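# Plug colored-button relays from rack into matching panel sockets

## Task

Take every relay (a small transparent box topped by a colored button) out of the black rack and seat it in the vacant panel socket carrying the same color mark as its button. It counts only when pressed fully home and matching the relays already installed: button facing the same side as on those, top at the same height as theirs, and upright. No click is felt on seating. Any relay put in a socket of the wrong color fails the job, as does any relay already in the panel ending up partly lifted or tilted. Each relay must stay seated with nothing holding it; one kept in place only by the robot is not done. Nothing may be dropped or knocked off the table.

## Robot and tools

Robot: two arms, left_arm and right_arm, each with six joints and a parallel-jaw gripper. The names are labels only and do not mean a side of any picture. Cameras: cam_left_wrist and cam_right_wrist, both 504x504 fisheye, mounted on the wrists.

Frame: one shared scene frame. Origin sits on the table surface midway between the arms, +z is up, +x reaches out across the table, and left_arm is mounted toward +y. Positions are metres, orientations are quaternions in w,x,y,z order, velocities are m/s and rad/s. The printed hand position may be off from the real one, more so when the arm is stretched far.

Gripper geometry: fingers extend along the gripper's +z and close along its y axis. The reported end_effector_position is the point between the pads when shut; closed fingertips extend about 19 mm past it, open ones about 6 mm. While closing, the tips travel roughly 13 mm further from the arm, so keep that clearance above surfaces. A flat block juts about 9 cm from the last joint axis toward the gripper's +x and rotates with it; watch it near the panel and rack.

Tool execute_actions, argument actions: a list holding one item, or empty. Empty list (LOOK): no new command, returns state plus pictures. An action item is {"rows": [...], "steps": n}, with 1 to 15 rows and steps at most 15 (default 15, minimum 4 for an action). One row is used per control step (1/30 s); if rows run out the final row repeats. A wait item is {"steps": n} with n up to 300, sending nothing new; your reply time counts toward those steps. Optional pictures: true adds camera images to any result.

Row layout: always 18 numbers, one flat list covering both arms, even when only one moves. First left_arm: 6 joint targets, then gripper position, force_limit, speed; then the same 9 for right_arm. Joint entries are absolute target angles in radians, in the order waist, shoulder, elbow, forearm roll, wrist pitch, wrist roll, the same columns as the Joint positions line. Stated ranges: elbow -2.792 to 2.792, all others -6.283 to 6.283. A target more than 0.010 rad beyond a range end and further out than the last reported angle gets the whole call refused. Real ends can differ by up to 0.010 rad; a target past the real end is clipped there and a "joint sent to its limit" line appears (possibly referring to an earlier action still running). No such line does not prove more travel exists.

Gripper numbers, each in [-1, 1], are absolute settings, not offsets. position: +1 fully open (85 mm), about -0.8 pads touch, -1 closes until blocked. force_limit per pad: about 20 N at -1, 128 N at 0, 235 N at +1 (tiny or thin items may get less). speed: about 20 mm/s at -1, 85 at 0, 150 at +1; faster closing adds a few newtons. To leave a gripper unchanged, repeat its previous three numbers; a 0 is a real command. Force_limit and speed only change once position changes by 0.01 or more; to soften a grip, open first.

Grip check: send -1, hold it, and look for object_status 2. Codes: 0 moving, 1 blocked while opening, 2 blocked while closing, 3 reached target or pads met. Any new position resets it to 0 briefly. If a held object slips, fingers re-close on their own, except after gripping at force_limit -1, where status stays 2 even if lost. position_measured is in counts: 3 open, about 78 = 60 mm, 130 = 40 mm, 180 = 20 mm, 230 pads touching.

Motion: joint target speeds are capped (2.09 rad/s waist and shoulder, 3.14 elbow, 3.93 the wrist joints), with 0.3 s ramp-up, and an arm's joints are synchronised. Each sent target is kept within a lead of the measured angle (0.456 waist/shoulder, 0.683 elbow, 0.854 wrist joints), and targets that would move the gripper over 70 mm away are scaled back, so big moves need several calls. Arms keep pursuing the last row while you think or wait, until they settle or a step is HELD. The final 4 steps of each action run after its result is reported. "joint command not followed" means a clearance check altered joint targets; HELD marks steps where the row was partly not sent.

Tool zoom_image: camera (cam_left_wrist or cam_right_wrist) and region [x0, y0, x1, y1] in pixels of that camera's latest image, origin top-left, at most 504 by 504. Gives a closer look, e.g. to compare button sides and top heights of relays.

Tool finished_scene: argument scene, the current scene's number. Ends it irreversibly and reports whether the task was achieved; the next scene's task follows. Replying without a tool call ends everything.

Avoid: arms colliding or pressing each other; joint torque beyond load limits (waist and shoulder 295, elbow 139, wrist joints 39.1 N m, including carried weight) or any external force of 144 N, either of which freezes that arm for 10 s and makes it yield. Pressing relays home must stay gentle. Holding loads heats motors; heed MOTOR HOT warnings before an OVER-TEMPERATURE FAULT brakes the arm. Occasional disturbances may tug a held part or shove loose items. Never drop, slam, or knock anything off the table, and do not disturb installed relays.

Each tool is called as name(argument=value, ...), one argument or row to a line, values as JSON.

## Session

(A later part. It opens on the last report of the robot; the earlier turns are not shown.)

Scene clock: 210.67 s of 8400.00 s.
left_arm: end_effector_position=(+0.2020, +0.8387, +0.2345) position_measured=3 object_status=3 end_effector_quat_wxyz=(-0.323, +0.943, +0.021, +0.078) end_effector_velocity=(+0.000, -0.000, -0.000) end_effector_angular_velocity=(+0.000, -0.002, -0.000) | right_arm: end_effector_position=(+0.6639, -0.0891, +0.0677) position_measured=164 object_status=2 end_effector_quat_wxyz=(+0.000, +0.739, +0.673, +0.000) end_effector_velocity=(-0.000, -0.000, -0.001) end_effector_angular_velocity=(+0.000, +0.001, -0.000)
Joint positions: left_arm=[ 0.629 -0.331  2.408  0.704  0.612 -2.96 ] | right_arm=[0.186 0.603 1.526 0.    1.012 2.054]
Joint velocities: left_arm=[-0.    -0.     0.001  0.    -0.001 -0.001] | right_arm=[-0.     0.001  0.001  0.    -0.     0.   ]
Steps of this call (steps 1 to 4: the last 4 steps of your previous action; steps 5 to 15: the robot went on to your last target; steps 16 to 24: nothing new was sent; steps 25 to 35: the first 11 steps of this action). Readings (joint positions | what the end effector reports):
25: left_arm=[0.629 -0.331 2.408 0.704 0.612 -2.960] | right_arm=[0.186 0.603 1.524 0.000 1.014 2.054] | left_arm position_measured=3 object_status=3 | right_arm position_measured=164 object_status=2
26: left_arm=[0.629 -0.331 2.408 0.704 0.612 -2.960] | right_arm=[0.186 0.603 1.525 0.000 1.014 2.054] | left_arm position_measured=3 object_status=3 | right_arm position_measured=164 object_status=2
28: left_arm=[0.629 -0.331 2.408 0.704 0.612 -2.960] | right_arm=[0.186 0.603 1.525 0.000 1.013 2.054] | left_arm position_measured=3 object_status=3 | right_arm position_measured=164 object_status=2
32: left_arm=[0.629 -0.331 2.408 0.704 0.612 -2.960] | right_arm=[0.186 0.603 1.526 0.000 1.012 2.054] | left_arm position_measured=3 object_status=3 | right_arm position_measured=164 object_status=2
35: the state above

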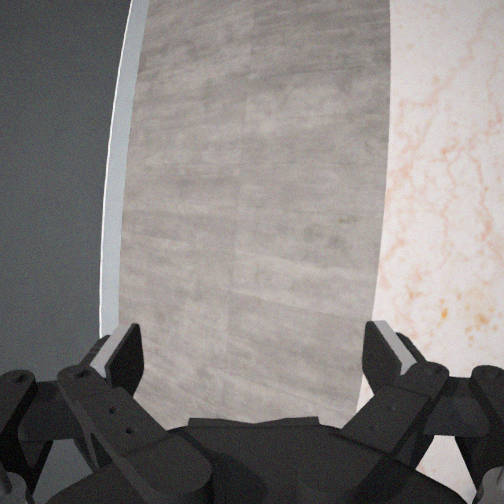

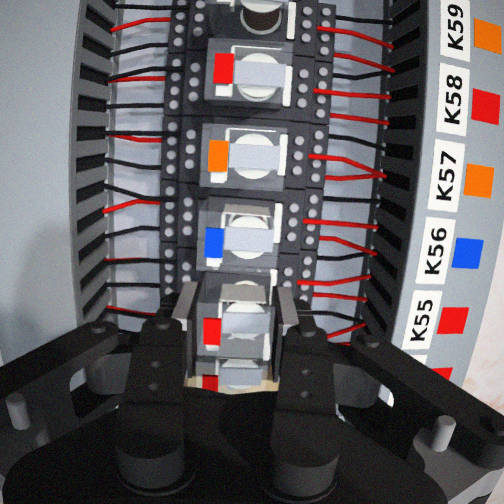

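execute_actions(
  actions=[
    {"rows":[[0.629,-0.331,2.408,0.704,0.612,-2.96,1,0,0,0.1862,0.6031,1.5271,0,1.0114,2.0539,-1,-0.5,-0.6],[0.629,-0.331,2.408,0.704,0.612,-2.96,1,0,0,0.1862,0.6031,1.5271,0,1.0114,2.0539,-1,-0.5,-0.6],[0.629,-0.331,2.408,0.704,0.612,-2.96,1,0,0,0.1862,0.6031,1.5271,0,1.0114,2.0539,-1,-0.5,-0.6],[0.629,-0.331,2.408,0.704,0.612,-2.96,1,0,0,0.1862,0.6031,1.5271,0,1.0114,2.0539,-1,-0.5,-0.6],[0.629,-0.331,2.408,0.704,0.612,-2.96,1,0,0,0.1862,0.6031,1.5271,0,1.0114,2.0539,-1,-0.5,-0.6],[0.629,-0.331,2.408,0.704,0.612,-2.96,1,0,0,0.1862,0.6036,1.5276,0,1.0104,2.0539,-1,-0.5,-0.6]],"steps":15},
  ],
  pictures=true,
)

zoom_image(
  camera="cam_right_wrist",
  region=[160,200,320,360],
)

Scene clock: 221.20 s of 8400.00 s.
left_arm: end_effector_position=(+0.2020, +0.8387, +0.2345) position_measured=3 object_status=3 end_effector_quat_wxyz=(-0.323, +0.943, +0.021, +0.078) end_effector_velocity=(+0.000, -0.001, -0.001) end_effector_angular_velocity=(-0.001, -0.001, +0.001) | right_arm: end_effector_position=(+0.6645, -0.0885, +0.0690) position_measured=164 object_status=2 end_effector_quat_wxyz=(+0.000, +0.739, +0.673, +0.002) end_effector_velocity=(+0.000, -0.000, +0.000) end_effector_angular_velocity=(+0.001, -0.000, -0.001)
Joint positions: left_arm=[ 0.629 -0.331  2.408  0.704  0.612 -2.96 ] | right_arm=[0.186 0.602 1.525 0.    1.011 2.054]
Joint velocities: left_arm=[-0.001  0.     0.001  0.     0.    -0.003] | right_arm=[-0.001 -0.    -0.     0.001  0.    -0.   ]
FORCE FAULT: contact force on the right arm reached its limit, and that arm stopped for 10 seconds. The contact can be on any part of that arm, not only on its tool. That arm's remaining commands of this call were not run. That arm holds still and accepts commands again. Move the arm away from the contact; if what it grips holds it there, let go first. Pushing or pulling that hard again can fault the arm again.
Kept back: nothing.
The stop of the right arm began at step 16 of this call (marked STOPPED below). From that step on that arm followed nothing that you had sent. 8 of its steps, steps kept back included, did not run and will not run. The other arm was sent all steps of this action in this call, none kept back. Nothing is kept back now, and the robot has no last target.
Steps of this call (steps 1 to 4: the last 4 steps of your previous action; steps 5 to 8: the robot went on to your last target; steps 9 to 19: the first 11 steps of this action; steps 20 to 23: the last 4 steps of this action, not kept back; steps 24 to 316: the stop continued). Readings (joint positions | what the end effector reports):
9: left_arm=[0.629 -0.331 2.408 0.704 0.612 -2.960] | right_arm=[0.186 0.603 1.526 0.000 1.012 2.054] | left_arm position_measured=3 object_status=3 | right_arm position_measured=164 object_status=2
10: left_arm=[0.629 -0.331 2.408 0.704 0.612 -2.960] | right_arm=[0.186 0.603 1.527 0.000 1.011 2.054] | left_arm position_measured=3 object_status=3 | right_arm position_measured=164 object_status=2
12: left_arm=[0.629 -0.331 2.408 0.704 0.612 -2.960] | right_arm=[0.186 0.603 1.527 0.000 1.011 2.054] | left_arm position_measured=3 object_status=3 | right_arm position_measured=164 object_status=2
16: left_arm=[0.629 -0.331 2.408 0.704 0.612 -2.960] | right_arm=[0.186 0.602 1.526 0.000 1.011 2.054] | left_arm position_measured=3 object_status=3 | right_arm position_measured=164 object_status=2 STOPPED (the right arm)
316: the state above

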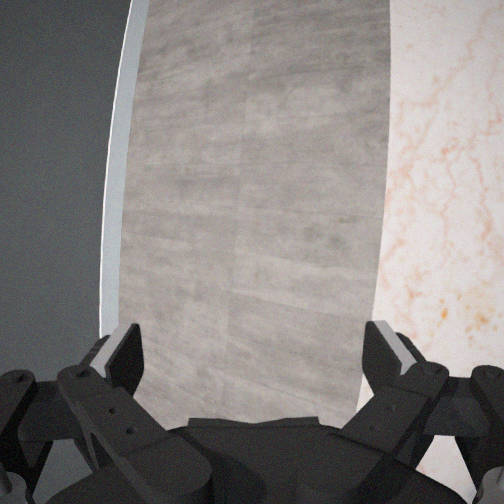

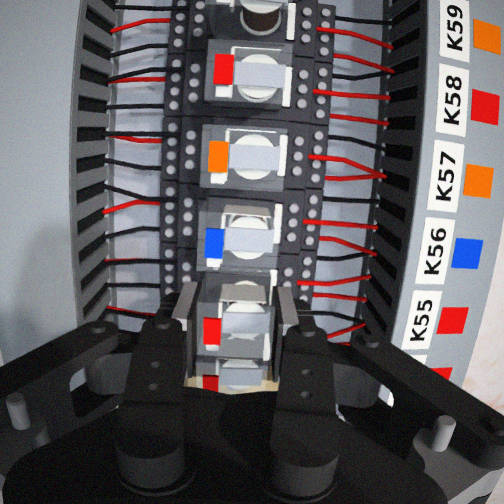

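Region (160, 200, 320, 360) of cam_right_wrist's 504x504 image, scaled by 3.150, with more detail than that image has.

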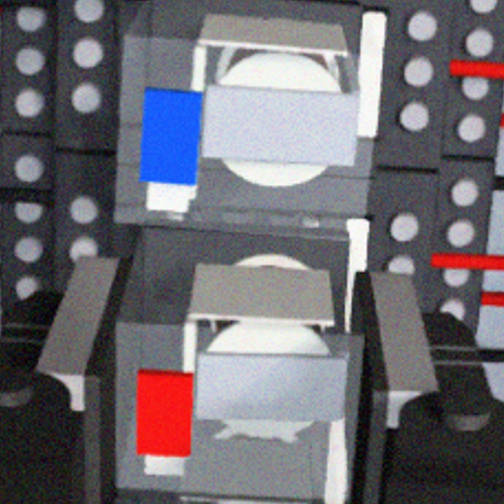

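execute_actions(
  actions=[
    {"rows":[[0.629,-0.331,2.408,0.704,0.612,-2.96,1,0,0,0.186,0.5998,1.5228,0,1.019,2.0537,-1,-0.5,-0.6]],"steps":15},
  ],
)

execute_actions(
  actions=[
    {"rows":[[0.629,-0.331,2.408,0.704,0.612,-2.96,1,0,0,0.186,0.6018,1.5248,0,1.015,2.0537,-1,-0.5,-0.6]],"steps":15},
  ],
  pictures=true,
)

zoom_image(
  camera="cam_right_wrist",
  region=[160,200,320,360],
)

Scene clock: 221.93 s of 8400.00 s.
left_arm: end_effector_position=(+0.2020, +0.8387, +0.2345) position_measured=3 object_status=3 end_effector_quat_wxyz=(-0.323, +0.943, +0.021, +0.078) end_effector_velocity=(-0.000, +0.000, +0.000) end_effector_angular_velocity=(+0.000, +0.000, +0.001) | right_arm: end_effector_position=(+0.6639, -0.0890, +0.0720) position_measured=164 object_status=2 end_effector_quat_wxyz=(-0.000, +0.739, +0.673, -0.000) end_effector_velocity=(+0.000, -0.000, +0.000) end_effector_angular_velocity=(-0.001, -0.000, +0.000)
Joint positions: left_arm=[ 0.629 -0.331  2.408  0.704  0.612 -2.96 ] | right_arm=[0.186 0.6   1.523 0.    1.019 2.054]
Joint velocities: left_arm=[ 0.001 -0.    -0.     0.     0.001 -0.   ] | right_arm=[-0.    -0.     0.    -0.001  0.     0.   ]
Steps of this call (steps 1 to 11: nothing new was sent; steps 12 to 22: the first 11 steps of this action). Readings (joint positions | what the end effector reports):
12: left_arm=[0.629 -0.331 2.408 0.704 0.612 -2.960] | right_arm=[0.186 0.602 1.525 0.000 1.011 2.054] | left_arm position_measured=3 object_status=3 | right_arm position_measured=164 object_status=2
13: left_arm=[0.629 -0.331 2.408 0.704 0.612 -2.960] | right_arm=[0.186 0.601 1.524 0.000 1.015 2.054] | left_arm position_measured=3 object_status=3 | right_arm position_measured=164 object_status=2
15: left_arm=[0.629 -0.331 2.408 0.704 0.612 -2.960] | right_arm=[0.186 0.600 1.523 0.000 1.019 2.054] | left_arm position_measured=3 object_status=3 | right_arm position_measured=164 object_status=2
19: left_arm=[0.629 -0.331 2.408 0.704 0.612 -2.960] | right_arm=[0.186 0.600 1.523 0.000 1.019 2.054] | left_arm position_measured=3 object_status=3 | right_arm position_measured=164 object_status=2
22: the state above

Scene clock: 222.43 s of 8400.00 s.
left_arm: end_effector_position=(+0.2020, +0.8387, +0.2345) position_measured=3 object_status=3 end_effector_quat_wxyz=(-0.323, +0.943, +0.021, +0.078) end_effector_velocity=(+0.001, +0.001, +0.001) end_effector_angular_velocity=(+0.001, -0.002, +0.000) | right_arm: end_effector_position=(+0.6638, -0.0891, +0.0697) position_measured=164 object_status=2 end_effector_quat_wxyz=(+0.000, +0.739, +0.673, +0.000) end_effector_velocity=(-0.000, -0.000, -0.001) end_effector_angular_velocity=(-0.001, +0.000, +0.000)
Joint positions: left_arm=[ 0.629 -0.331  2.408  0.704  0.612 -2.96 ] | right_arm=[ 0.186  0.602  1.525 -0.     1.015  2.054]
Joint velocities: left_arm=[-0.     0.    -0.002  0.    -0.    -0.   ] | right_arm=[-0.     0.001  0.    -0.    -0.001 -0.   ]
Steps of this call (steps 1 to 4: the last 4 steps of your previous action; steps 5 to 15: the first 11 steps of this action). Readings (joint positions | what the end effector reports):
5: left_arm=[0.629 -0.331 2.408 0.704 0.612 -2.960] | right_arm=[0.186 0.600 1.523 0.000 1.019 2.054] | left_arm position_measured=3 object_status=3 | right_arm position_measured=164 object_status=2
6: left_arm=[0.629 -0.331 2.408 0.704 0.612 -2.960] | right_arm=[0.186 0.600 1.524 0.000 1.017 2.054] | left_arm position_measured=3 object_status=3 | right_arm position_measured=164 object_status=2
8: left_arm=[0.629 -0.331 2.408 0.704 0.612 -2.960] | right_arm=[0.186 0.601 1.525 -0.000 1.016 2.054] | left_arm position_measured=3 object_status=3 | right_arm position_measured=164 object_status=2
12: left_arm=[0.629 -0.331 2.408 0.704 0.612 -2.960] | right_arm=[0.186 0.601 1.525 -0.000 1.015 2.054] | left_arm position_measured=3 object_status=3 | right_arm position_measured=164 object_status=2
15: the state above

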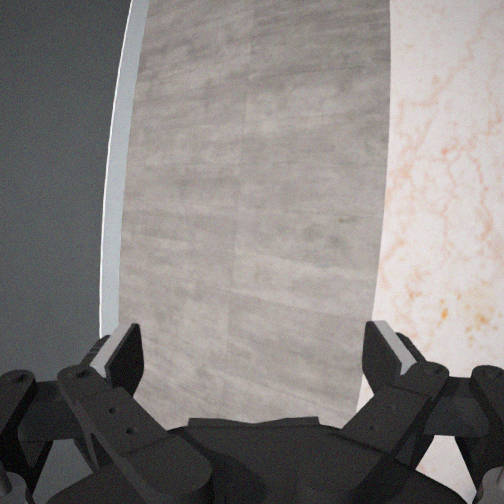

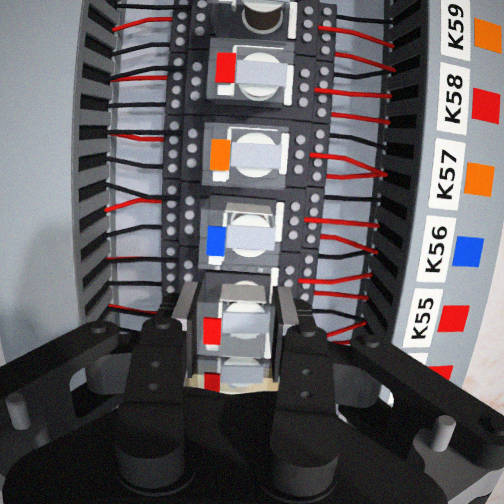

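Region (160, 200, 320, 360) of cam_right_wrist's 504x504 image, scaled by 3.150, with more detail than that image has.

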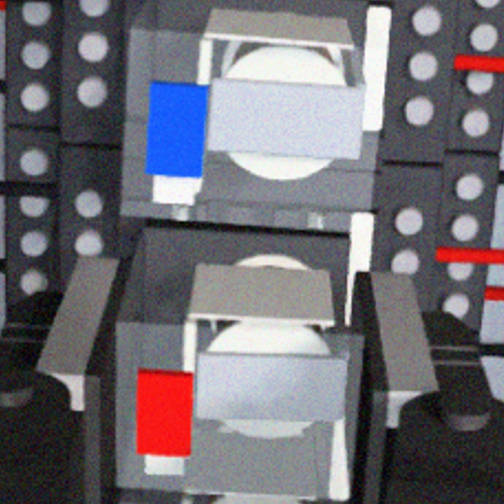

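execute_actions(
  actions=[
    {"rows":[[0.629,-0.331,2.408,0.704,0.612,-2.96,1,0,0,0.186,0.6027,1.5257,0,1.0132,2.0537,-1,-0.5,-0.6]],"steps":15},
  ],
)

execute_actions(
  actions=[
    {"rows":[[0.629,-0.331,2.408,0.704,0.612,-2.96,1,0,0,0.186,0.6032,1.5262,0,1.0122,2.0537,-1,-0.5,-0.6]],"steps":15},
  ],
  pictures=true,
)

zoom_image(
  camera="cam_right_wrist",
  region=[160,200,320,360],
)

Scene clock: 223.10 s of 8400.00 s.
left_arm: end_effector_position=(+0.2020, +0.8387, +0.2345) position_measured=3 object_status=3 end_effector_quat_wxyz=(-0.323, +0.943, +0.021, +0.078) end_effector_velocity=(-0.001, +0.000, -0.000) end_effector_angular_velocity=(-0.000, -0.000, +0.002) | right_arm: end_effector_position=(+0.6638, -0.0890, +0.0684) position_measured=164 object_status=2 end_effector_quat_wxyz=(+0.000, +0.739, +0.673, +0.000) end_effector_velocity=(+0.000, -0.001, +0.000) end_effector_angular_velocity=(-0.001, -0.001, +0.000)
Joint positions: left_arm=[ 0.629 -0.331  2.408  0.704  0.612 -2.96 ] | right_arm=[0.186 0.603 1.526 0.    1.013 2.054]
Joint velocities: left_arm=[ 0.002 -0.     0.001  0.    -0.001 -0.   ] | right_arm=[-0.001 -0.     0.    -0.001 -0.    -0.   ]
Steps of this call (steps 1 to 4: the last 4 steps of your previous action; steps 5 to 9: the robot went on to your last target; steps 10 to 20: the first 11 steps of this action). Readings (joint positions | what the end effector reports):
10: left_arm=[0.629 -0.331 2.408 0.704 0.612 -2.960] | right_arm=[0.186 0.602 1.525 -0.000 1.015 2.054] | left_arm position_measured=3 object_status=3 | right_arm position_measured=164 object_status=2
11: left_arm=[0.629 -0.331 2.408 0.704 0.612 -2.960] | right_arm=[0.186 0.602 1.525 0.000 1.014 2.054] | left_arm position_measured=3 object_status=3 | right_arm position_measured=164 object_status=2
13: left_arm=[0.629 -0.331 2.408 0.704 0.612 -2.960] | right_arm=[0.186 0.603 1.526 0.000 1.013 2.054] | left_arm position_measured=3 object_status=3 | right_arm position_measured=164 object_status=2
17: left_arm=[0.629 -0.331 2.408 0.704 0.612 -2.960] | right_arm=[0.186 0.603 1.526 0.000 1.013 2.054] | left_arm position_measured=3 object_status=3 | right_arm position_measured=164 object_status=2
20: the state above

Scene clock: 223.60 s of 8400.00 s.
left_arm: end_effector_position=(+0.2020, +0.8387, +0.2345) position_measured=3 object_status=3 end_effector_quat_wxyz=(-0.323, +0.943, +0.021, +0.078) end_effector_velocity=(+0.000, -0.000, -0.000) end_effector_angular_velocity=(-0.000, -0.000, -0.001) | right_arm: end_effector_position=(+0.6637, -0.0891, +0.0678) position_measured=164 object_status=2 end_effector_quat_wxyz=(+0.000, +0.739, +0.673, +0.000) end_effector_velocity=(+0.000, -0.000, -0.001) end_effector_angular_velocity=(-0.001, +0.001, -0.000)
Joint positions: left_arm=[ 0.629 -0.331  2.408  0.704  0.612 -2.96 ] | right_arm=[0.186 0.603 1.526 0.    1.012 2.054]
Joint velocities: left_arm=[-0.     0.     0.     0.    -0.001  0.   ] | right_arm=[-0.     0.001 -0.    -0.    -0.    -0.   ]
Steps of this call (steps 1 to 4: the last 4 steps of your previous action; steps 5 to 15: the first 11 steps of this action). Readings (joint positions | what the end effector reports):
5: left_arm=[0.629 -0.331 2.408 0.704 0.612 -2.960] | right_arm=[0.186 0.603 1.526 0.000 1.013 2.054] | left_arm position_measured=3 object_status=3 | right_arm position_measured=164 object_status=2
6: left_arm=[0.629 -0.331 2.408 0.704 0.612 -2.960] | right_arm=[0.186 0.603 1.526 0.000 1.013 2.054] | left_arm position_measured=3 object_status=3 | right_arm position_measured=164 object_status=2
8: left_arm=[0.629 -0.331 2.408 0.704 0.612 -2.960] | right_arm=[0.186 0.603 1.526 0.000 1.012 2.054] | left_arm position_measured=3 object_status=3 | right_arm position_measured=164 object_status=2
12: left_arm=[0.629 -0.331 2.408 0.704 0.612 -2.960] | right_arm=[0.186 0.603 1.526 0.000 1.012 2.054] | left_arm position_measured=3 object_status=3 | right_arm position_measured=164 object_status=2
15: the state above

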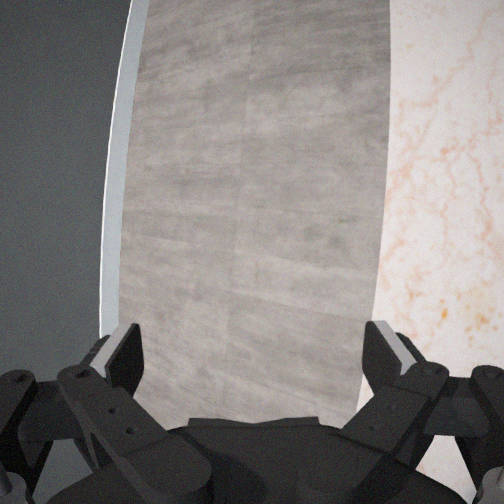

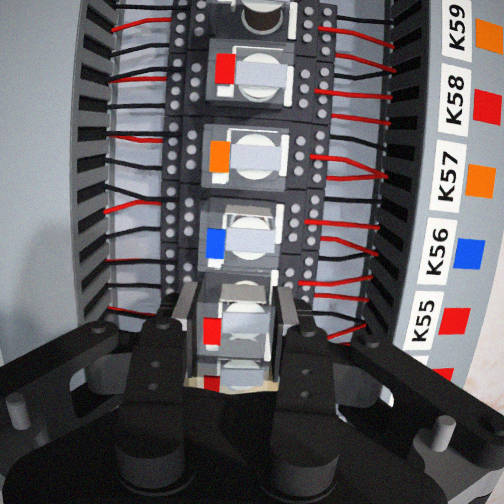

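Region (160, 200, 320, 360) of cam_right_wrist's 504x504 image, scaled by 3.150, with more detail than that image has.

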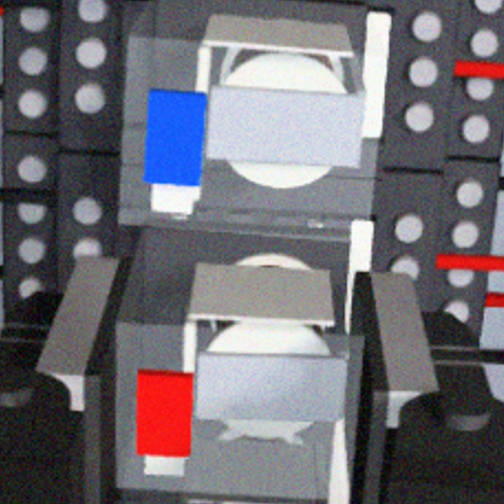

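execute_actions(
  actions=[],
)

Scene clock: 224.30 s of 8400.00 s.
left_arm: end_effector_position=(+0.2020, +0.8387, +0.2345) position_measured=3 object_status=3 end_effector_quat_wxyz=(-0.323, +0.943, +0.021, +0.078) end_effector_velocity=(-0.001, +0.000, -0.001) end_effector_angular_velocity=(-0.000, +0.000, +0.000) | right_arm: end_effector_position=(+0.6637, -0.0891, +0.0677) position_measured=164 object_status=2 end_effector_quat_wxyz=(+0.000, +0.739, +0.673, +0.000) end_effector_velocity=(+0.000, -0.001, -0.000) end_effector_angular_velocity=(-0.000, -0.000, -0.001)
Joint positions: left_arm=[ 0.629 -0.331  2.408  0.704  0.612 -2.96 ] | right_arm=[0.186 0.603 1.526 0.    1.012 2.054]
Joint velocities: left_arm=[ 0.002 -0.     0.001  0.    -0.002  0.001] | right_arm=[-0.001  0.    -0.    -0.     0.    -0.   ]
Kept back: nothing.
Steps of this call (steps 1 to 4: the last 4 steps of your previous action; steps 5 to 15: the robot went on to your last target; steps 16 to 21: nothing new was sent). Readings (joint positions | what the end effector reports):
1: left_arm=[0.629 -0.331 2.408 0.704 0.612 -2.960] | right_arm=[0.186 0.603 1.526 0.000 1.012 2.054] | left_arm position_measured=3 object_status=3 | right_arm position_measured=164 object_status=2
2: left_arm=[0.629 -0.331 2.408 0.704 0.612 -2.960] | right_arm=[0.186 0.603 1.526 0.000 1.012 2.054] | left_arm position_measured=3 object_status=3 | right_arm position_measured=164 object_status=2
4: left_arm=[0.629 -0.331 2.408 0.704 0.612 -2.960] | right_arm=[0.186 0.603 1.526 0.000 1.012 2.054] | left_arm position_measured=3 object_status=3 | right_arm position_measured=164 object_status=2
8: left_arm=[0.629 -0.331 2.408 0.704 0.612 -2.960] | right_arm=[0.186 0.603 1.526 0.000 1.012 2.054] | left_arm position_measured=3 object_status=3 | right_arm position_measured=164 object_status=2
21: the state above
All arms were judged still, so your last target was given up. Only a new action makes them travel on or press farther. Fingers that are still opening or closing keep moving.

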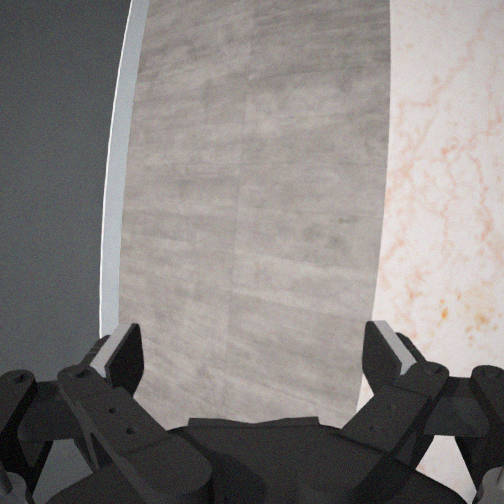

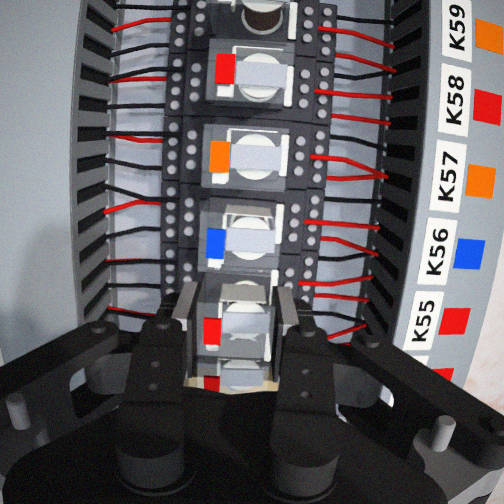

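execute_actions(
  actions=[
    {"rows":[[0.629,-0.331,2.408,0.704,0.612,-2.96,1,0,0,0.186,0.6037,1.5267,0,1.0112,2.0537,-1,-0.5,-0.6]],"steps":12},
  ],
)

execute_actions(
  actions=[
    {"rows":[[0.629,-0.331,2.408,0.704,0.612,-2.96,1,0,0,0.186,0.6042,1.5272,0,1.0102,2.0537,-1,-0.5,-0.6]],"steps":12},
  ],
)

execute_actions(
  actions=[
    {"rows":[[0.629,-0.331,2.408,0.704,0.612,-2.96,1,0,0,0.186,0.6047,1.5277,0,1.0092,2.0537,-1,-0.5,-0.6]],"steps":12},
  ],
  pictures=true,
)

Scene clock: 224.73 s of 8400.00 s.
left_arm: end_effector_position=(+0.2020, +0.8387, +0.2345) position_measured=3 object_status=3 end_effector_quat_wxyz=(-0.323, +0.943, +0.021, +0.078) end_effector_velocity=(-0.000, -0.000, -0.001) end_effector_angular_velocity=(-0.001, +0.001, -0.001) | right_arm: end_effector_position=(+0.6635, -0.0892, +0.0664) position_measured=164 object_status=2 end_effector_quat_wxyz=(+0.000, +0.739, +0.674, -0.000) end_effector_velocity=(+0.001, +0.001, +0.001) end_effector_angular_velocity=(+0.004, -0.001, -0.002)
Joint positions: left_arm=[ 0.629 -0.331  2.408  0.704  0.612 -2.96 ] | right_arm=[ 0.186  0.604  1.527 -0.     1.011  2.054]
Joint velocities: left_arm=[-0.     0.     0.001 -0.    -0.     0.   ] | right_arm=[-0.     0.    -0.003  0.004 -0.    -0.   ]
Steps of this call (steps 1 to 5: nothing new was sent; steps 6 to 13: the first 8 steps of this action). Readings (joint positions | what the end effector reports):
6: left_arm=[0.629 -0.331 2.408 0.704 0.612 -2.960] | right_arm=[0.186 0.603 1.526 0.000 1.012 2.054] | left_arm position_measured=3 object_status=3 | right_arm position_measured=164 object_status=2
7: left_arm=[0.629 -0.331 2.408 0.704 0.612 -2.960] | right_arm=[0.186 0.603 1.527 0.000 1.012 2.054] | left_arm position_measured=3 object_status=3 | right_arm position_measured=164 object_status=2
9: left_arm=[0.629 -0.331 2.408 0.704 0.612 -2.960] | right_arm=[0.186 0.604 1.527 -0.000 1.011 2.054] | left_arm position_measured=3 object_status=3 | right_arm position_measured=164 object_status=2
13: the state above

Scene clock: 225.13 s of 8400.00 s.
left_arm: end_effector_position=(+0.2020, +0.8387, +0.2345) position_measured=3 object_status=3 end_effector_quat_wxyz=(-0.323, +0.943, +0.021, +0.078) end_effector_velocity=(-0.000, -0.000, -0.000) end_effector_angular_velocity=(-0.000, +0.001, -0.000) | right_arm: end_effector_position=(+0.6635, -0.0891, +0.0663) position_measured=164 object_status=2 end_effector_quat_wxyz=(-0.000, +0.739, +0.673, -0.000) end_effector_velocity=(+0.000, -0.001, -0.001) end_effector_angular_velocity=(-0.000, -0.000, -0.001)
Joint positions: left_arm=[ 0.629 -0.331  2.408  0.704  0.612 -2.96 ] | right_arm=[0.186 0.604 1.527 0.    1.01  2.054]
Joint velocities: left_arm=[-0.    -0.     0.     0.     0.001  0.001] | right_arm=[-0.001  0.001  0.001 -0.    -0.002  0.   ]
Steps of this call (steps 1 to 4: the last 4 steps of your previous action; steps 5 to 12: the first 8 steps of this action). Readings (joint positions | what the end effector reports):
5: left_arm=[0.629 -0.331 2.408 0.704 0.612 -2.960] | right_arm=[0.186 0.604 1.527 -0.000 1.011 2.054] | left_arm position_measured=3 object_status=3 | right_arm position_measured=164 object_status=2
6: left_arm=[0.629 -0.331 2.408 0.704 0.612 -2.960] | right_arm=[0.186 0.604 1.527 -0.000 1.011 2.054] | left_arm position_measured=3 object_status=3 | right_arm position_measured=164 object_status=2
8: left_arm=[0.629 -0.331 2.408 0.704 0.612 -2.960] | right_arm=[0.186 0.604 1.527 -0.000 1.011 2.054] | left_arm position_measured=3 object_status=3 | right_arm position_measured=164 object_status=2
12: the state above

Scene clock: 225.53 s of 8400.00 s.
left_arm: end_effector_position=(+0.2020, +0.8387, +0.2345) position_measured=3 object_status=3 end_effector_quat_wxyz=(-0.323, +0.943, +0.021, +0.078) end_effector_velocity=(+0.000, +0.000, -0.000) end_effector_angular_velocity=(-0.000, -0.000, +0.001) | right_arm: end_effector_position=(+0.6636, -0.0891, +0.0658) position_measured=164 object_status=2 end_effector_quat_wxyz=(+0.000, +0.739, +0.673, +0.000) end_effector_velocity=(-0.000, +0.000, -0.002) end_effector_angular_velocity=(-0.001, +0.002, +0.001)
Joint positions: left_arm=[ 0.629 -0.331  2.408  0.704  0.612 -2.96 ] | right_arm=[0.186 0.605 1.528 0.    1.009 2.054]
Joint velocities: left_arm=[ 0.     0.001  0.     0.    -0.    -0.001] | right_arm=[ 0.001  0.002 -0.    -0.     0.     0.   ]
Steps of this call (steps 1 to 4: the last 4 steps of your previous action; steps 5 to 12: the first 8 steps of this action). Readings (joint positions | what the end effector reports):
5: left_arm=[0.629 -0.331 2.408 0.704 0.612 -2.960] | right_arm=[0.186 0.604 1.527 0.000 1.010 2.054] | left_arm position_measured=3 object_status=3 | right_arm position_measured=164 object_status=2
6: left_arm=[0.629 -0.331 2.408 0.704 0.612 -2.960] | right_arm=[0.186 0.604 1.528 0.000 1.010 2.054] | left_arm position_measured=3 object_status=3 | right_arm position_measured=164 object_status=2
8: left_arm=[0.629 -0.331 2.408 0.704 0.612 -2.960] | right_arm=[0.186 0.604 1.528 0.000 1.009 2.054] | left_arm position_measured=3 object_status=3 | right_arm position_measured=164 object_status=2
12: the state above

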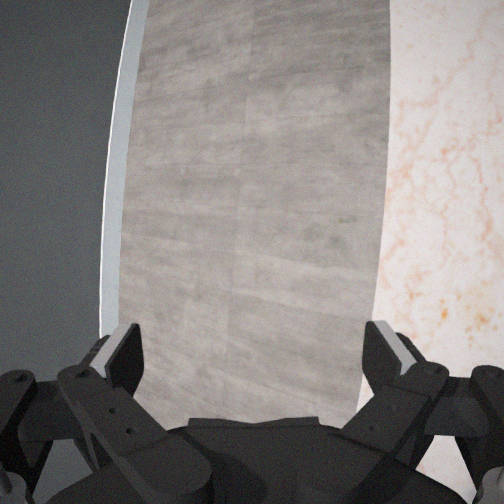

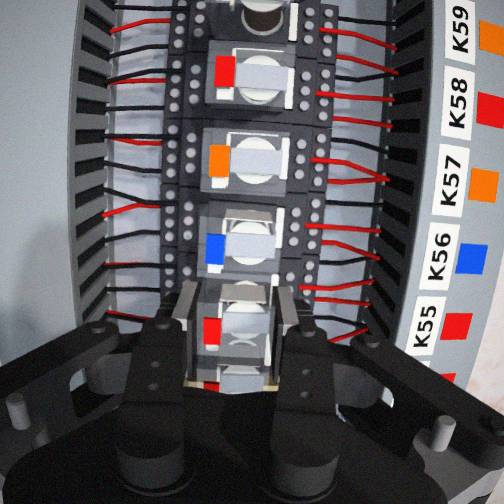

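execute_actions(
  actions=[
    {"rows":[[0.629,-0.331,2.408,0.704,0.612,-2.96,1,0,0,0.186,0.6052,1.5282,0,1.0082,2.0537,-1,-0.5,-0.6]],"steps":12},
  ],
)

execute_actions(
  actions=[
    {"rows":[[0.629,-0.331,2.408,0.704,0.612,-2.96,1,0,0,0.186,0.6057,1.5287,0,1.0072,2.0537,-1,-0.5,-0.6]],"steps":12},
  ],
)

execute_actions(
  actions=[
    {"rows":[[0.629,-0.331,2.408,0.704,0.612,-2.96,1,0,0,0.186,0.6061,1.5291,0,1.0064,2.0537,-1,-0.5,-0.6]],"steps":12},
  ],
  pictures=true,
)

zoom_image(
  camera="cam_right_wrist",
  region=[160,200,320,360],
)

Scene clock: 226.10 s of 8400.00 s.
left_arm: end_effector_position=(+0.2020, +0.8387, +0.2345) position_measured=3 object_status=3 end_effector_quat_wxyz=(-0.323, +0.943, +0.021, +0.078) end_effector_velocity=(+0.000, -0.000, -0.000) end_effector_angular_velocity=(+0.000, +0.000, -0.002) | right_arm: end_effector_position=(+0.6635, -0.0892, +0.0650) position_measured=164 object_status=2 end_effector_quat_wxyz=(-0.000, +0.739, +0.673, -0.000) end_effector_velocity=(+0.000, -0.000, +0.001) end_effector_angular_velocity=(+0.000, -0.001, -0.000)
Joint positions: left_arm=[ 0.629 -0.331  2.408  0.704  0.612 -2.96 ] | right_arm=[0.186 0.605 1.528 0.    1.008 2.054]
Joint velocities: left_arm=[-0.001 -0.     0.001 -0.    -0.001  0.001] | right_arm=[-0.    -0.001 -0.     0.     0.    -0.   ]
Steps of this call (steps 1 to 4: the last 4 steps of your previous action; steps 5 to 9: the robot went on to your last target; steps 10 to 17: the first 8 steps of this action). Readings (joint positions | what the end effector reports):
10: left_arm=[0.629 -0.331 2.408 0.704 0.612 -2.960] | right_arm=[0.186 0.605 1.528 0.000 1.009 2.054] | left_arm position_measured=3 object_status=3 | right_arm position_measured=164 object_status=2
11: left_arm=[0.629 -0.331 2.408 0.704 0.612 -2.960] | right_arm=[0.186 0.605 1.528 0.000 1.009 2.054] | left_arm position_measured=3 object_status=3 | right_arm position_measured=164 object_status=2
13: left_arm=[0.629 -0.331 2.408 0.704 0.612 -2.960] | right_arm=[0.186 0.605 1.528 0.000 1.008 2.054] | left_arm position_measured=3 object_status=3 | right_arm position_measured=164 object_status=2
17: the state above

Scene clock: 226.50 s of 8400.00 s.
left_arm: end_effector_position=(+0.2020, +0.8387, +0.2345) position_measured=3 object_status=3 end_effector_quat_wxyz=(-0.323, +0.943, +0.021, +0.078) end_effector_velocity=(-0.001, +0.001, +0.000) end_effector_angular_velocity=(+0.001, +0.000, +0.002) | right_arm: end_effector_position=(+0.6635, -0.0892, +0.0644) position_measured=164 object_status=2 end_effector_quat_wxyz=(-0.000, +0.739, +0.673, +0.000) end_effector_velocity=(-0.000, +0.001, +0.000) end_effector_angular_velocity=(+0.000, -0.000, +0.001)
Joint positions: left_arm=[ 0.629 -0.331  2.408  0.704  0.612 -2.96 ] | right_arm=[0.186 0.606 1.529 0.    1.007 2.054]
Joint velocities: left_arm=[ 0.003 -0.    -0.    -0.    -0.     0.001] | right_arm=[ 0.001 -0.     0.     0.    -0.    -0.   ]
Steps of this call (steps 1 to 4: the last 4 steps of your previous action; steps 5 to 12: the first 8 steps of this action). Readings (joint positions | what the end effector reports):
5: left_arm=[0.629 -0.331 2.408 0.704 0.612 -2.960] | right_arm=[0.186 0.605 1.528 0.000 1.008 2.054] | left_arm position_measured=3 object_status=3 | right_arm position_measured=164 object_status=2
6: left_arm=[0.629 -0.331 2.408 0.704 0.612 -2.960] | right_arm=[0.186 0.605 1.528 0.000 1.008 2.054] | left_arm position_measured=3 object_status=3 | right_arm position_measured=164 object_status=2
8: left_arm=[0.629 -0.331 2.408 0.704 0.612 -2.960] | right_arm=[0.186 0.606 1.529 0.000 1.007 2.054] | left_arm position_measured=3 object_status=3 | right_arm position_measured=164 object_status=2
12: the state above

Scene clock: 226.90 s of 8400.00 s.
left_arm: end_effector_position=(+0.2020, +0.8387, +0.2345) position_measured=3 object_status=3 end_effector_quat_wxyz=(-0.323, +0.943, +0.021, +0.078) end_effector_velocity=(-0.000, -0.000, -0.001) end_effector_angular_velocity=(-0.001, +0.001, +0.001) | right_arm: end_effector_position=(+0.6634, -0.0892, +0.0638) position_measured=164 object_status=2 end_effector_quat_wxyz=(-0.000, +0.739, +0.673, +0.000) end_effector_velocity=(+0.000, -0.000, +0.000) end_effector_angular_velocity=(+0.001, -0.000, -0.001)
Joint positions: left_arm=[ 0.629 -0.331  2.408  0.704  0.612 -2.96 ] | right_arm=[0.186 0.606 1.529 0.    1.006 2.054]
Joint velocities: left_arm=[ 0.001  0.     0.001  0.    -0.    -0.   ] | right_arm=[-0. -0. -0.  0.  0. -0.]
Steps of this call (steps 1 to 4: the last 4 steps of your previous action; steps 5 to 12: the first 8 steps of this action). Readings (joint positions | what the end effector reports):
5: left_arm=[0.629 -0.331 2.408 0.704 0.612 -2.960] | right_arm=[0.186 0.606 1.529 0.000 1.007 2.054] | left_arm position_measured=3 object_status=3 | right_arm position_measured=164 object_status=2
6: left_arm=[0.629 -0.331 2.408 0.704 0.612 -2.960] | right_arm=[0.186 0.606 1.529 0.000 1.007 2.054] | left_arm position_measured=3 object_status=3 | right_arm position_measured=164 object_status=2
8: left_arm=[0.629 -0.331 2.408 0.704 0.612 -2.960] | right_arm=[0.186 0.606 1.529 0.000 1.006 2.054] | left_arm position_measured=3 object_status=3 | right_arm position_measured=164 object_status=2
12: the state above

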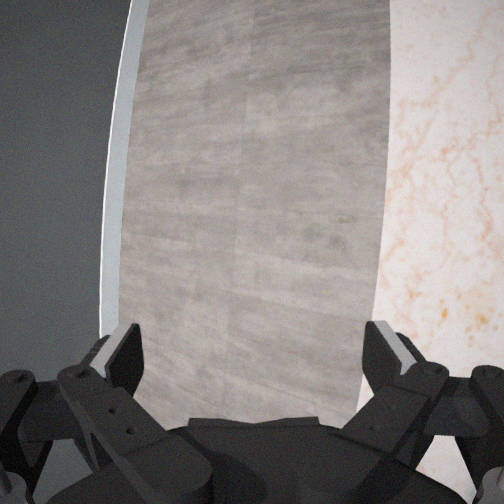

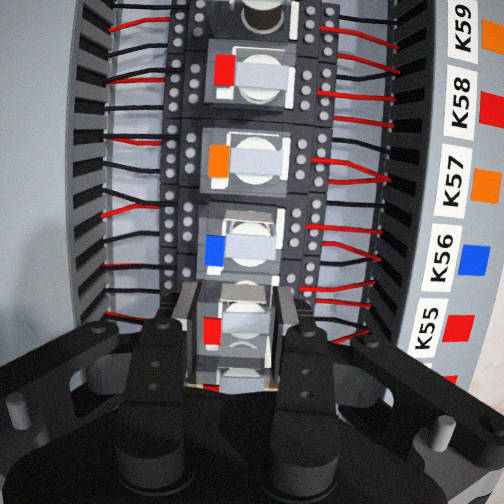

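Region (160, 200, 320, 360) of cam_right_wrist's 504x504 image, scaled by 3.150, with more detail than that image has.

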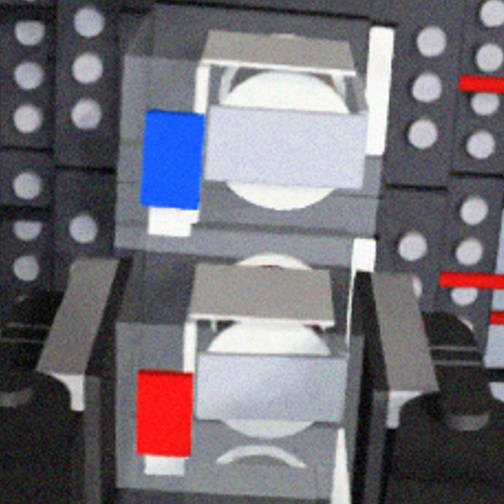

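execute_actions(
  actions=[
    {"rows":[[0.629,-0.331,2.408,0.704,0.612,-2.96,1,0,0,0.186,0.6061,1.5291,0,1.0064,2.0537,0,-0.5,-1]],"steps":15},
  ],
)

execute_actions(
  actions=[
    {"steps":15},
  ],
)

execute_actions(
  actions=[
    {"rows":[[0.629,-0.331,2.408,0.704,0.612,-2.96,1,0,0,0.186,0.588,1.512,0,1.0416,2.0537,0,-0.5,-1]],"steps":15},
  ],
)

execute_actions(
  actions=[
    {"rows":[[0.629,-0.331,2.408,0.704,0.612,-2.96,1,0,0,0.186,0.5393,1.4667,0,1.1356,2.0537,0,-0.5,-1]],"steps":15},
  ],
)

execute_actions(
  actions=[
    {"rows":[[0.629,-0.331,2.408,0.704,0.612,-2.96,1,0,0,0.195,0.53,1.48,0,1.13,1.3,0,-0.5,-1],[0.629,-0.331,2.408,0.704,0.612,-2.96,1,0,0,0.2,0.528,1.485,0,1.1286,0.5697,0,-0.5,-1]],"steps":15},
  ],
)

execute_actions(
  actions=[
    {"steps":12},
  ],
  pictures=true,
)

zoom_image(
  camera="cam_right_wrist",
  region=[100,150,504,350],
)

Scene clock: 227.67 s of 8400.00 s.
left_arm: end_effector_position=(+0.2020, +0.8387, +0.2345) position_measured=3 object_status=3 end_effector_quat_wxyz=(-0.323, +0.943, +0.021, +0.078) end_effector_velocity=(-0.000, -0.000, -0.000) end_effector_angular_velocity=(-0.000, -0.001, +0.001) | right_arm: end_effector_position=(+0.6634, -0.0892, +0.0636) position_measured=150 object_status=0 end_effector_quat_wxyz=(-0.000, +0.739, +0.673, -0.000) end_effector_velocity=(+0.001, -0.000, +0.001) end_effector_angular_velocity=(+0.001, -0.002, -0.000)
Joint positions: left_arm=[ 0.629 -0.331  2.408  0.704  0.612 -2.96 ] | right_arm=[ 0.186  0.606  1.529 -0.     1.006  2.054]
Joint velocities: left_arm=[ 0.    -0.     0.    -0.    -0.001 -0.001] | right_arm=[-0.    -0.001 -0.001 -0.     0.    -0.   ]
Steps of this call (steps 1 to 4: the last 4 steps of your previous action; steps 5 to 12: the robot went on to your last target; steps 13 to 23: the first 11 steps of this action). Readings (joint positions | what the end effector reports):
13: left_arm=[0.629 -0.331 2.408 0.704 0.612 -2.960] | right_arm=[0.186 0.606 1.529 0.000 1.006 2.054] | left_arm position_measured=3 object_status=3 | right_arm position_measured=164 object_status=0
14: left_arm=[0.629 -0.331 2.408 0.704 0.612 -2.960] | right_arm=[0.186 0.606 1.529 -0.000 1.006 2.054] | left_arm position_measured=3 object_status=3 | right_arm position_measured=164 object_status=0
16: left_arm=[0.629 -0.331 2.408 0.704 0.612 -2.960] | right_arm=[0.186 0.606 1.529 -0.000 1.006 2.054] | left_arm position_measured=3 object_status=3 | right_arm position_measured=161 object_status=0
20: left_arm=[0.629 -0.331 2.408 0.704 0.612 -2.960] | right_arm=[0.186 0.606 1.529 -0.000 1.006 2.054] | left_arm position_measured=3 object_status=3 | right_arm position_measured=155 object_status=0
23: the state above

Scene clock: 228.17 s of 8400.00 s.
left_arm: end_effector_position=(+0.2020, +0.8387, +0.2345) position_measured=3 object_status=3 end_effector_quat_wxyz=(-0.323, +0.943, +0.021, +0.078) end_effector_velocity=(+0.001, -0.000, +0.000) end_effector_angular_velocity=(+0.000, -0.002, -0.000) | right_arm: end_effector_position=(+0.6635, -0.0892, +0.0638) position_measured=129 object_status=0 end_effector_quat_wxyz=(-0.000, +0.739, +0.673, -0.000) end_effector_velocity=(-0.000, +0.001, -0.000) end_effector_angular_velocity=(+0.001, +0.000, +0.000)
Joint positions: left_arm=[ 0.629 -0.331  2.408  0.704  0.612 -2.96 ] | right_arm=[ 0.186  0.606  1.529 -0.     1.006  2.054]
Joint velocities: left_arm=[-0.001 -0.    -0.     0.    -0.001 -0.002] | right_arm=[0.001 0.    0.    0.001 0.    0.   ]
Kept back: nothing.
Steps of this call (steps 1 to 4: the last 4 steps of your previous action; steps 5 to 15: the robot went on to your last target). Readings (joint positions | what the end effector reports):
1: left_arm=[0.629 -0.331 2.408 0.704 0.612 -2.960] | right_arm=[0.186 0.606 1.529 -0.000 1.006 2.054] | left_arm position_measured=3 object_status=3 | right_arm position_measured=148 object_status=0
2: left_arm=[0.629 -0.331 2.408 0.704 0.612 -2.960] | right_arm=[0.186 0.606 1.529 -0.000 1.006 2.054] | left_arm position_measured=3 object_status=3 | right_arm position_measured=146 object_status=0
4: left_arm=[0.629 -0.331 2.408 0.704 0.612 -2.960] | right_arm=[0.186 0.606 1.529 -0.000 1.006 2.054] | left_arm position_measured=3 object_status=3 | right_arm position_measured=143 object_status=0
8: left_arm=[0.629 -0.331 2.408 0.704 0.612 -2.960] | right_arm=[0.186 0.606 1.529 -0.000 1.006 2.054] | left_arm position_measured=3 object_status=3 | right_arm position_measured=135 object_status=0
15: the state above
All arms were judged still, so your last target was given up. Only a new action makes them travel on or press farther. Fingers that are still opening or closing keep moving.

Scene clock: 228.53 s of 8400.00 s.
left_arm: end_effector_position=(+0.2020, +0.8387, +0.2345) position_measured=3 object_status=3 end_effector_quat_wxyz=(-0.323, +0.943, +0.021, +0.078) end_effector_velocity=(+0.001, +0.000, +0.000) end_effector_angular_velocity=(+0.000, -0.001, -0.000) | right_arm: end_effector_position=(+0.6643, -0.0888, +0.0872) position_measured=129 object_status=3 end_effector_quat_wxyz=(+0.000, +0.739, +0.673, +0.000) end_effector_velocity=(+0.000, -0.000, -0.001) end_effector_angular_velocity=(-0.000, +0.001, -0.000)
Joint positions: left_arm=[ 0.629 -0.331  2.408  0.704  0.612 -2.96 ] | right_arm=[0.186 0.588 1.512 0.    1.042 2.054]
Joint velocities: left_arm=[-0.001  0.    -0.     0.    -0.    -0.001] | right_arm=[-0.     0.001 -0.     0.     0.    -0.   ]
Steps of this call (steps 1 to 11: the first 11 steps of this action). Readings (joint positions | what the end effector reports):
1: left_arm=[0.629 -0.331 2.408 0.704 0.612 -2.960] | right_arm=[0.186 0.606 1.529 -0.000 1.006 2.054] | left_arm position_measured=3 object_status=3 | right_arm position_measured=129 object_status=0
2: left_arm=[0.629 -0.331 2.408 0.704 0.612 -2.960] | right_arm=[0.186 0.603 1.526 -0.000 1.013 2.054] | left_arm position_measured=3 object_status=3 | right_arm position_measured=129 object_status=0
4: left_arm=[0.629 -0.331 2.408 0.704 0.612 -2.960] | right_arm=[0.186 0.588 1.512 0.000 1.039 2.054] | left_arm position_measured=3 object_status=3 | right_arm position_measured=129 object_status=0
8: left_arm=[0.629 -0.331 2.408 0.704 0.612 -2.960] | right_arm=[0.186 0.588 1.512 0.000 1.042 2.054] | left_arm position_measured=3 object_status=3 | right_arm position_measured=129 object_status=3
11: the state above

Scene clock: 229.03 s of 8400.00 s.
left_arm: end_effector_position=(+0.2020, +0.8387, +0.2345) position_measured=3 object_status=3 end_effector_quat_wxyz=(-0.323, +0.943, +0.021, +0.078) end_effector_velocity=(+0.000, -0.000, -0.001) end_effector_angular_velocity=(-0.001, +0.000, -0.001) | right_arm: end_effector_position=(+0.6631, -0.0893, +0.1497) position_measured=129 object_status=3 end_effector_quat_wxyz=(-0.000, +0.739, +0.673, -0.000) end_effector_velocity=(+0.002, -0.000, +0.000) end_effector_angular_velocity=(-0.000, -0.002, -0.001)
Joint positions: left_arm=[ 0.629 -0.331  2.408  0.704  0.612 -2.96 ] | right_arm=[0.186 0.539 1.467 0.    1.136 2.054]
Joint velocities: left_arm=[-0.001  0.001  0.001  0.    -0.    -0.   ] | right_arm=[-0.001  0.002 -0.004 -0.001  0.     0.   ]
Steps of this call (steps 1 to 4: the last 4 steps of your previous action; steps 5 to 15: the first 11 steps of this action). Readings (joint positions | what the end effector reports):
5: left_arm=[0.629 -0.331 2.408 0.704 0.612 -2.960] | right_arm=[0.186 0.588 1.512 -0.000 1.042 2.054] | left_arm position_measured=3 object_status=3 | right_arm position_measured=129 object_status=3
6: left_arm=[0.629 -0.331 2.408 0.704 0.612 -2.960] | right_arm=[0.186 0.585 1.509 -0.000 1.049 2.054] | left_arm position_measured=3 object_status=3 | right_arm position_measured=129 object_status=3
8: left_arm=[0.629 -0.331 2.408 0.704 0.612 -2.960] | right_arm=[0.186 0.559 1.484 -0.000 1.101 2.054] | left_arm position_measured=3 object_status=3 | right_arm position_measured=129 object_status=3
12: left_arm=[0.629 -0.331 2.408 0.704 0.612 -2.960] | right_arm=[0.186 0.539 1.467 0.000 1.135 2.054] | left_arm position_measured=3 object_status=3 | right_arm position_measured=129 object_status=3
15: the state above

Scene clock: 229.53 s of 8400.00 s.
left_arm: end_effector_position=(+0.2020, +0.8387, +0.2345) position_measured=3 object_status=3 end_effector_quat_wxyz=(-0.323, +0.943, +0.021, +0.078) end_effector_velocity=(-0.001, +0.000, -0.001) end_effector_angular_velocity=(-0.001, +0.002, +0.001) | right_arm: end_effector_position=(+0.6553, -0.0844, +0.1496) position_measured=129 object_status=3 end_effector_quat_wxyz=(-0.000, +0.456, +0.890, -0.000) end_effector_velocity=(-0.027, +0.017, +0.001) end_effector_angular_velocity=(+0.002, -0.002, +3.846)
Joint positions: left_arm=[ 0.629 -0.331  2.408  0.704  0.612 -2.96 ] | right_arm=[ 0.195  0.532  1.479 -0.     1.131  1.346]
Joint velocities: left_arm=[ 0.001  0.     0.001 -0.     0.     0.001] | right_arm=[ 0.032 -0.027  0.041 -0.    -0.017 -3.814]
Steps of this call (steps 1 to 4: the last 4 steps of your previous action; steps 5 to 15: the first 11 steps of this action). Readings (joint positions | what the end effector reports):
5: left_arm=[0.629 -0.331 2.408 0.704 0.612 -2.960] | right_arm=[0.186 0.539 1.467 0.000 1.136 2.054] | left_arm position_measured=3 object_status=3 | right_arm position_measured=129 object_status=3
6: left_arm=[0.629 -0.331 2.408 0.704 0.612 -2.960] | right_arm=[0.186 0.539 1.467 0.000 1.136 2.046] | left_arm position_measured=3 object_status=3 | right_arm position_measured=129 object_status=3
8: left_arm=[0.629 -0.331 2.408 0.704 0.612 -2.960] | right_arm=[0.187 0.539 1.468 -0.000 1.136 1.990] | left_arm position_measured=3 object_status=3 | right_arm position_measured=129 object_status=3
12: left_arm=[0.629 -0.331 2.408 0.704 0.612 -2.960] | right_arm=[0.191 0.535 1.474 -0.000 1.133 1.705] | left_arm position_measured=3 object_status=3 | right_arm position_measured=129 object_status=3
15: the state above

Scene clock: 229.93 s of 8400.00 s.
left_arm: end_effector_position=(+0.2020, +0.8387, +0.2345) position_measured=3 object_status=3 end_effector_quat_wxyz=(-0.323, +0.943, +0.021, +0.078) end_effector_velocity=(-0.000, +0.000, +0.000) end_effector_angular_velocity=(+0.000, -0.000, +0.001) | right_arm: end_effector_position=(+0.6513, -0.0818, +0.1497) position_measured=129 object_status=3 end_effector_quat_wxyz=(-0.000, +0.083, +0.997, -0.000) end_effector_velocity=(-0.000, +0.000, +0.001) end_effector_angular_velocity=(+0.000, -0.001, +0.007)
Joint positions: left_arm=[ 0.629 -0.331  2.408  0.704  0.612 -2.96 ] | right_arm=[ 0.2    0.528  1.485 -0.     1.129  0.57 ]
Joint velocities: left_arm=[ 0.    -0.    -0.001 -0.     0.001 -0.001] | right_arm=[ 0.    -0.001  0.    -0.    -0.    -0.007]
Kept back: nothing.
Steps of this call (steps 1 to 4: the last 4 steps of your previous action; steps 5 to 12: the robot went on to your last target). Readings (joint positions | what the end effector reports):
1: left_arm=[0.629 -0.331 2.408 0.704 0.612 -2.960] | right_arm=[0.196 0.531 1.480 -0.000 1.131 1.217] | left_arm position_measured=3 object_status=3 | right_arm position_measured=129 object_status=3
2: left_arm=[0.629 -0.331 2.408 0.704 0.612 -2.960] | right_arm=[0.197 0.530 1.481 -0.000 1.130 1.092] | left_arm position_measured=3 object_status=3 | right_arm position_measured=129 object_status=3
4: left_arm=[0.629 -0.331 2.408 0.704 0.612 -2.960] | right_arm=[0.198 0.529 1.483 -0.000 1.129 0.877] | left_arm position_measured=3 object_status=3 | right_arm position_measured=129 object_status=3
8: left_arm=[0.629 -0.331 2.408 0.704 0.612 -2.960] | right_arm=[0.200 0.528 1.485 -0.000 1.129 0.616] | left_arm position_measured=3 object_status=3 | right_arm position_measured=129 object_status=3
12: the state above

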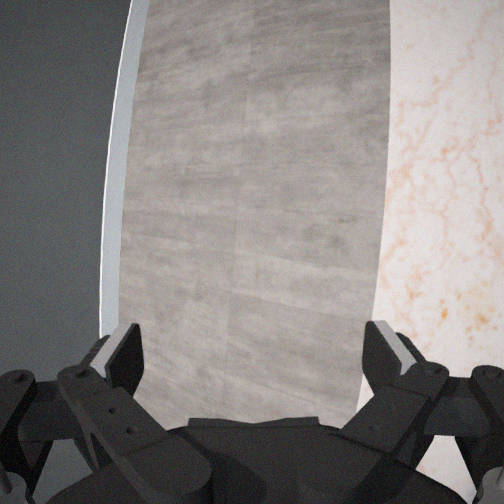

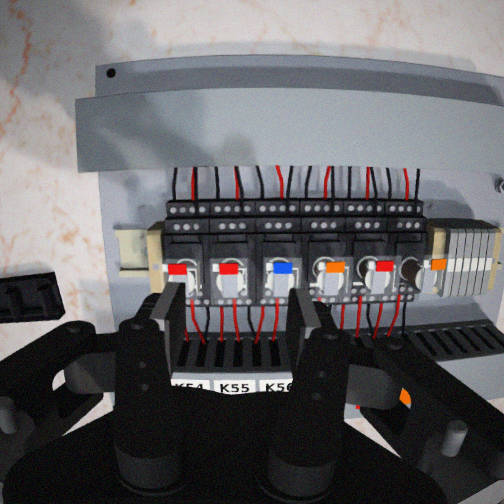

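Region (100, 150, 504, 350) of cam_right_wrist's 504x504 image, scaled by 1.248, with more detail than that image has; it fills the top 250 rows of this view, and the rest is white.

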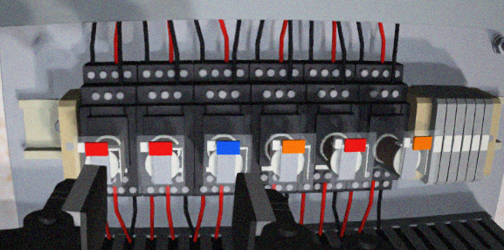

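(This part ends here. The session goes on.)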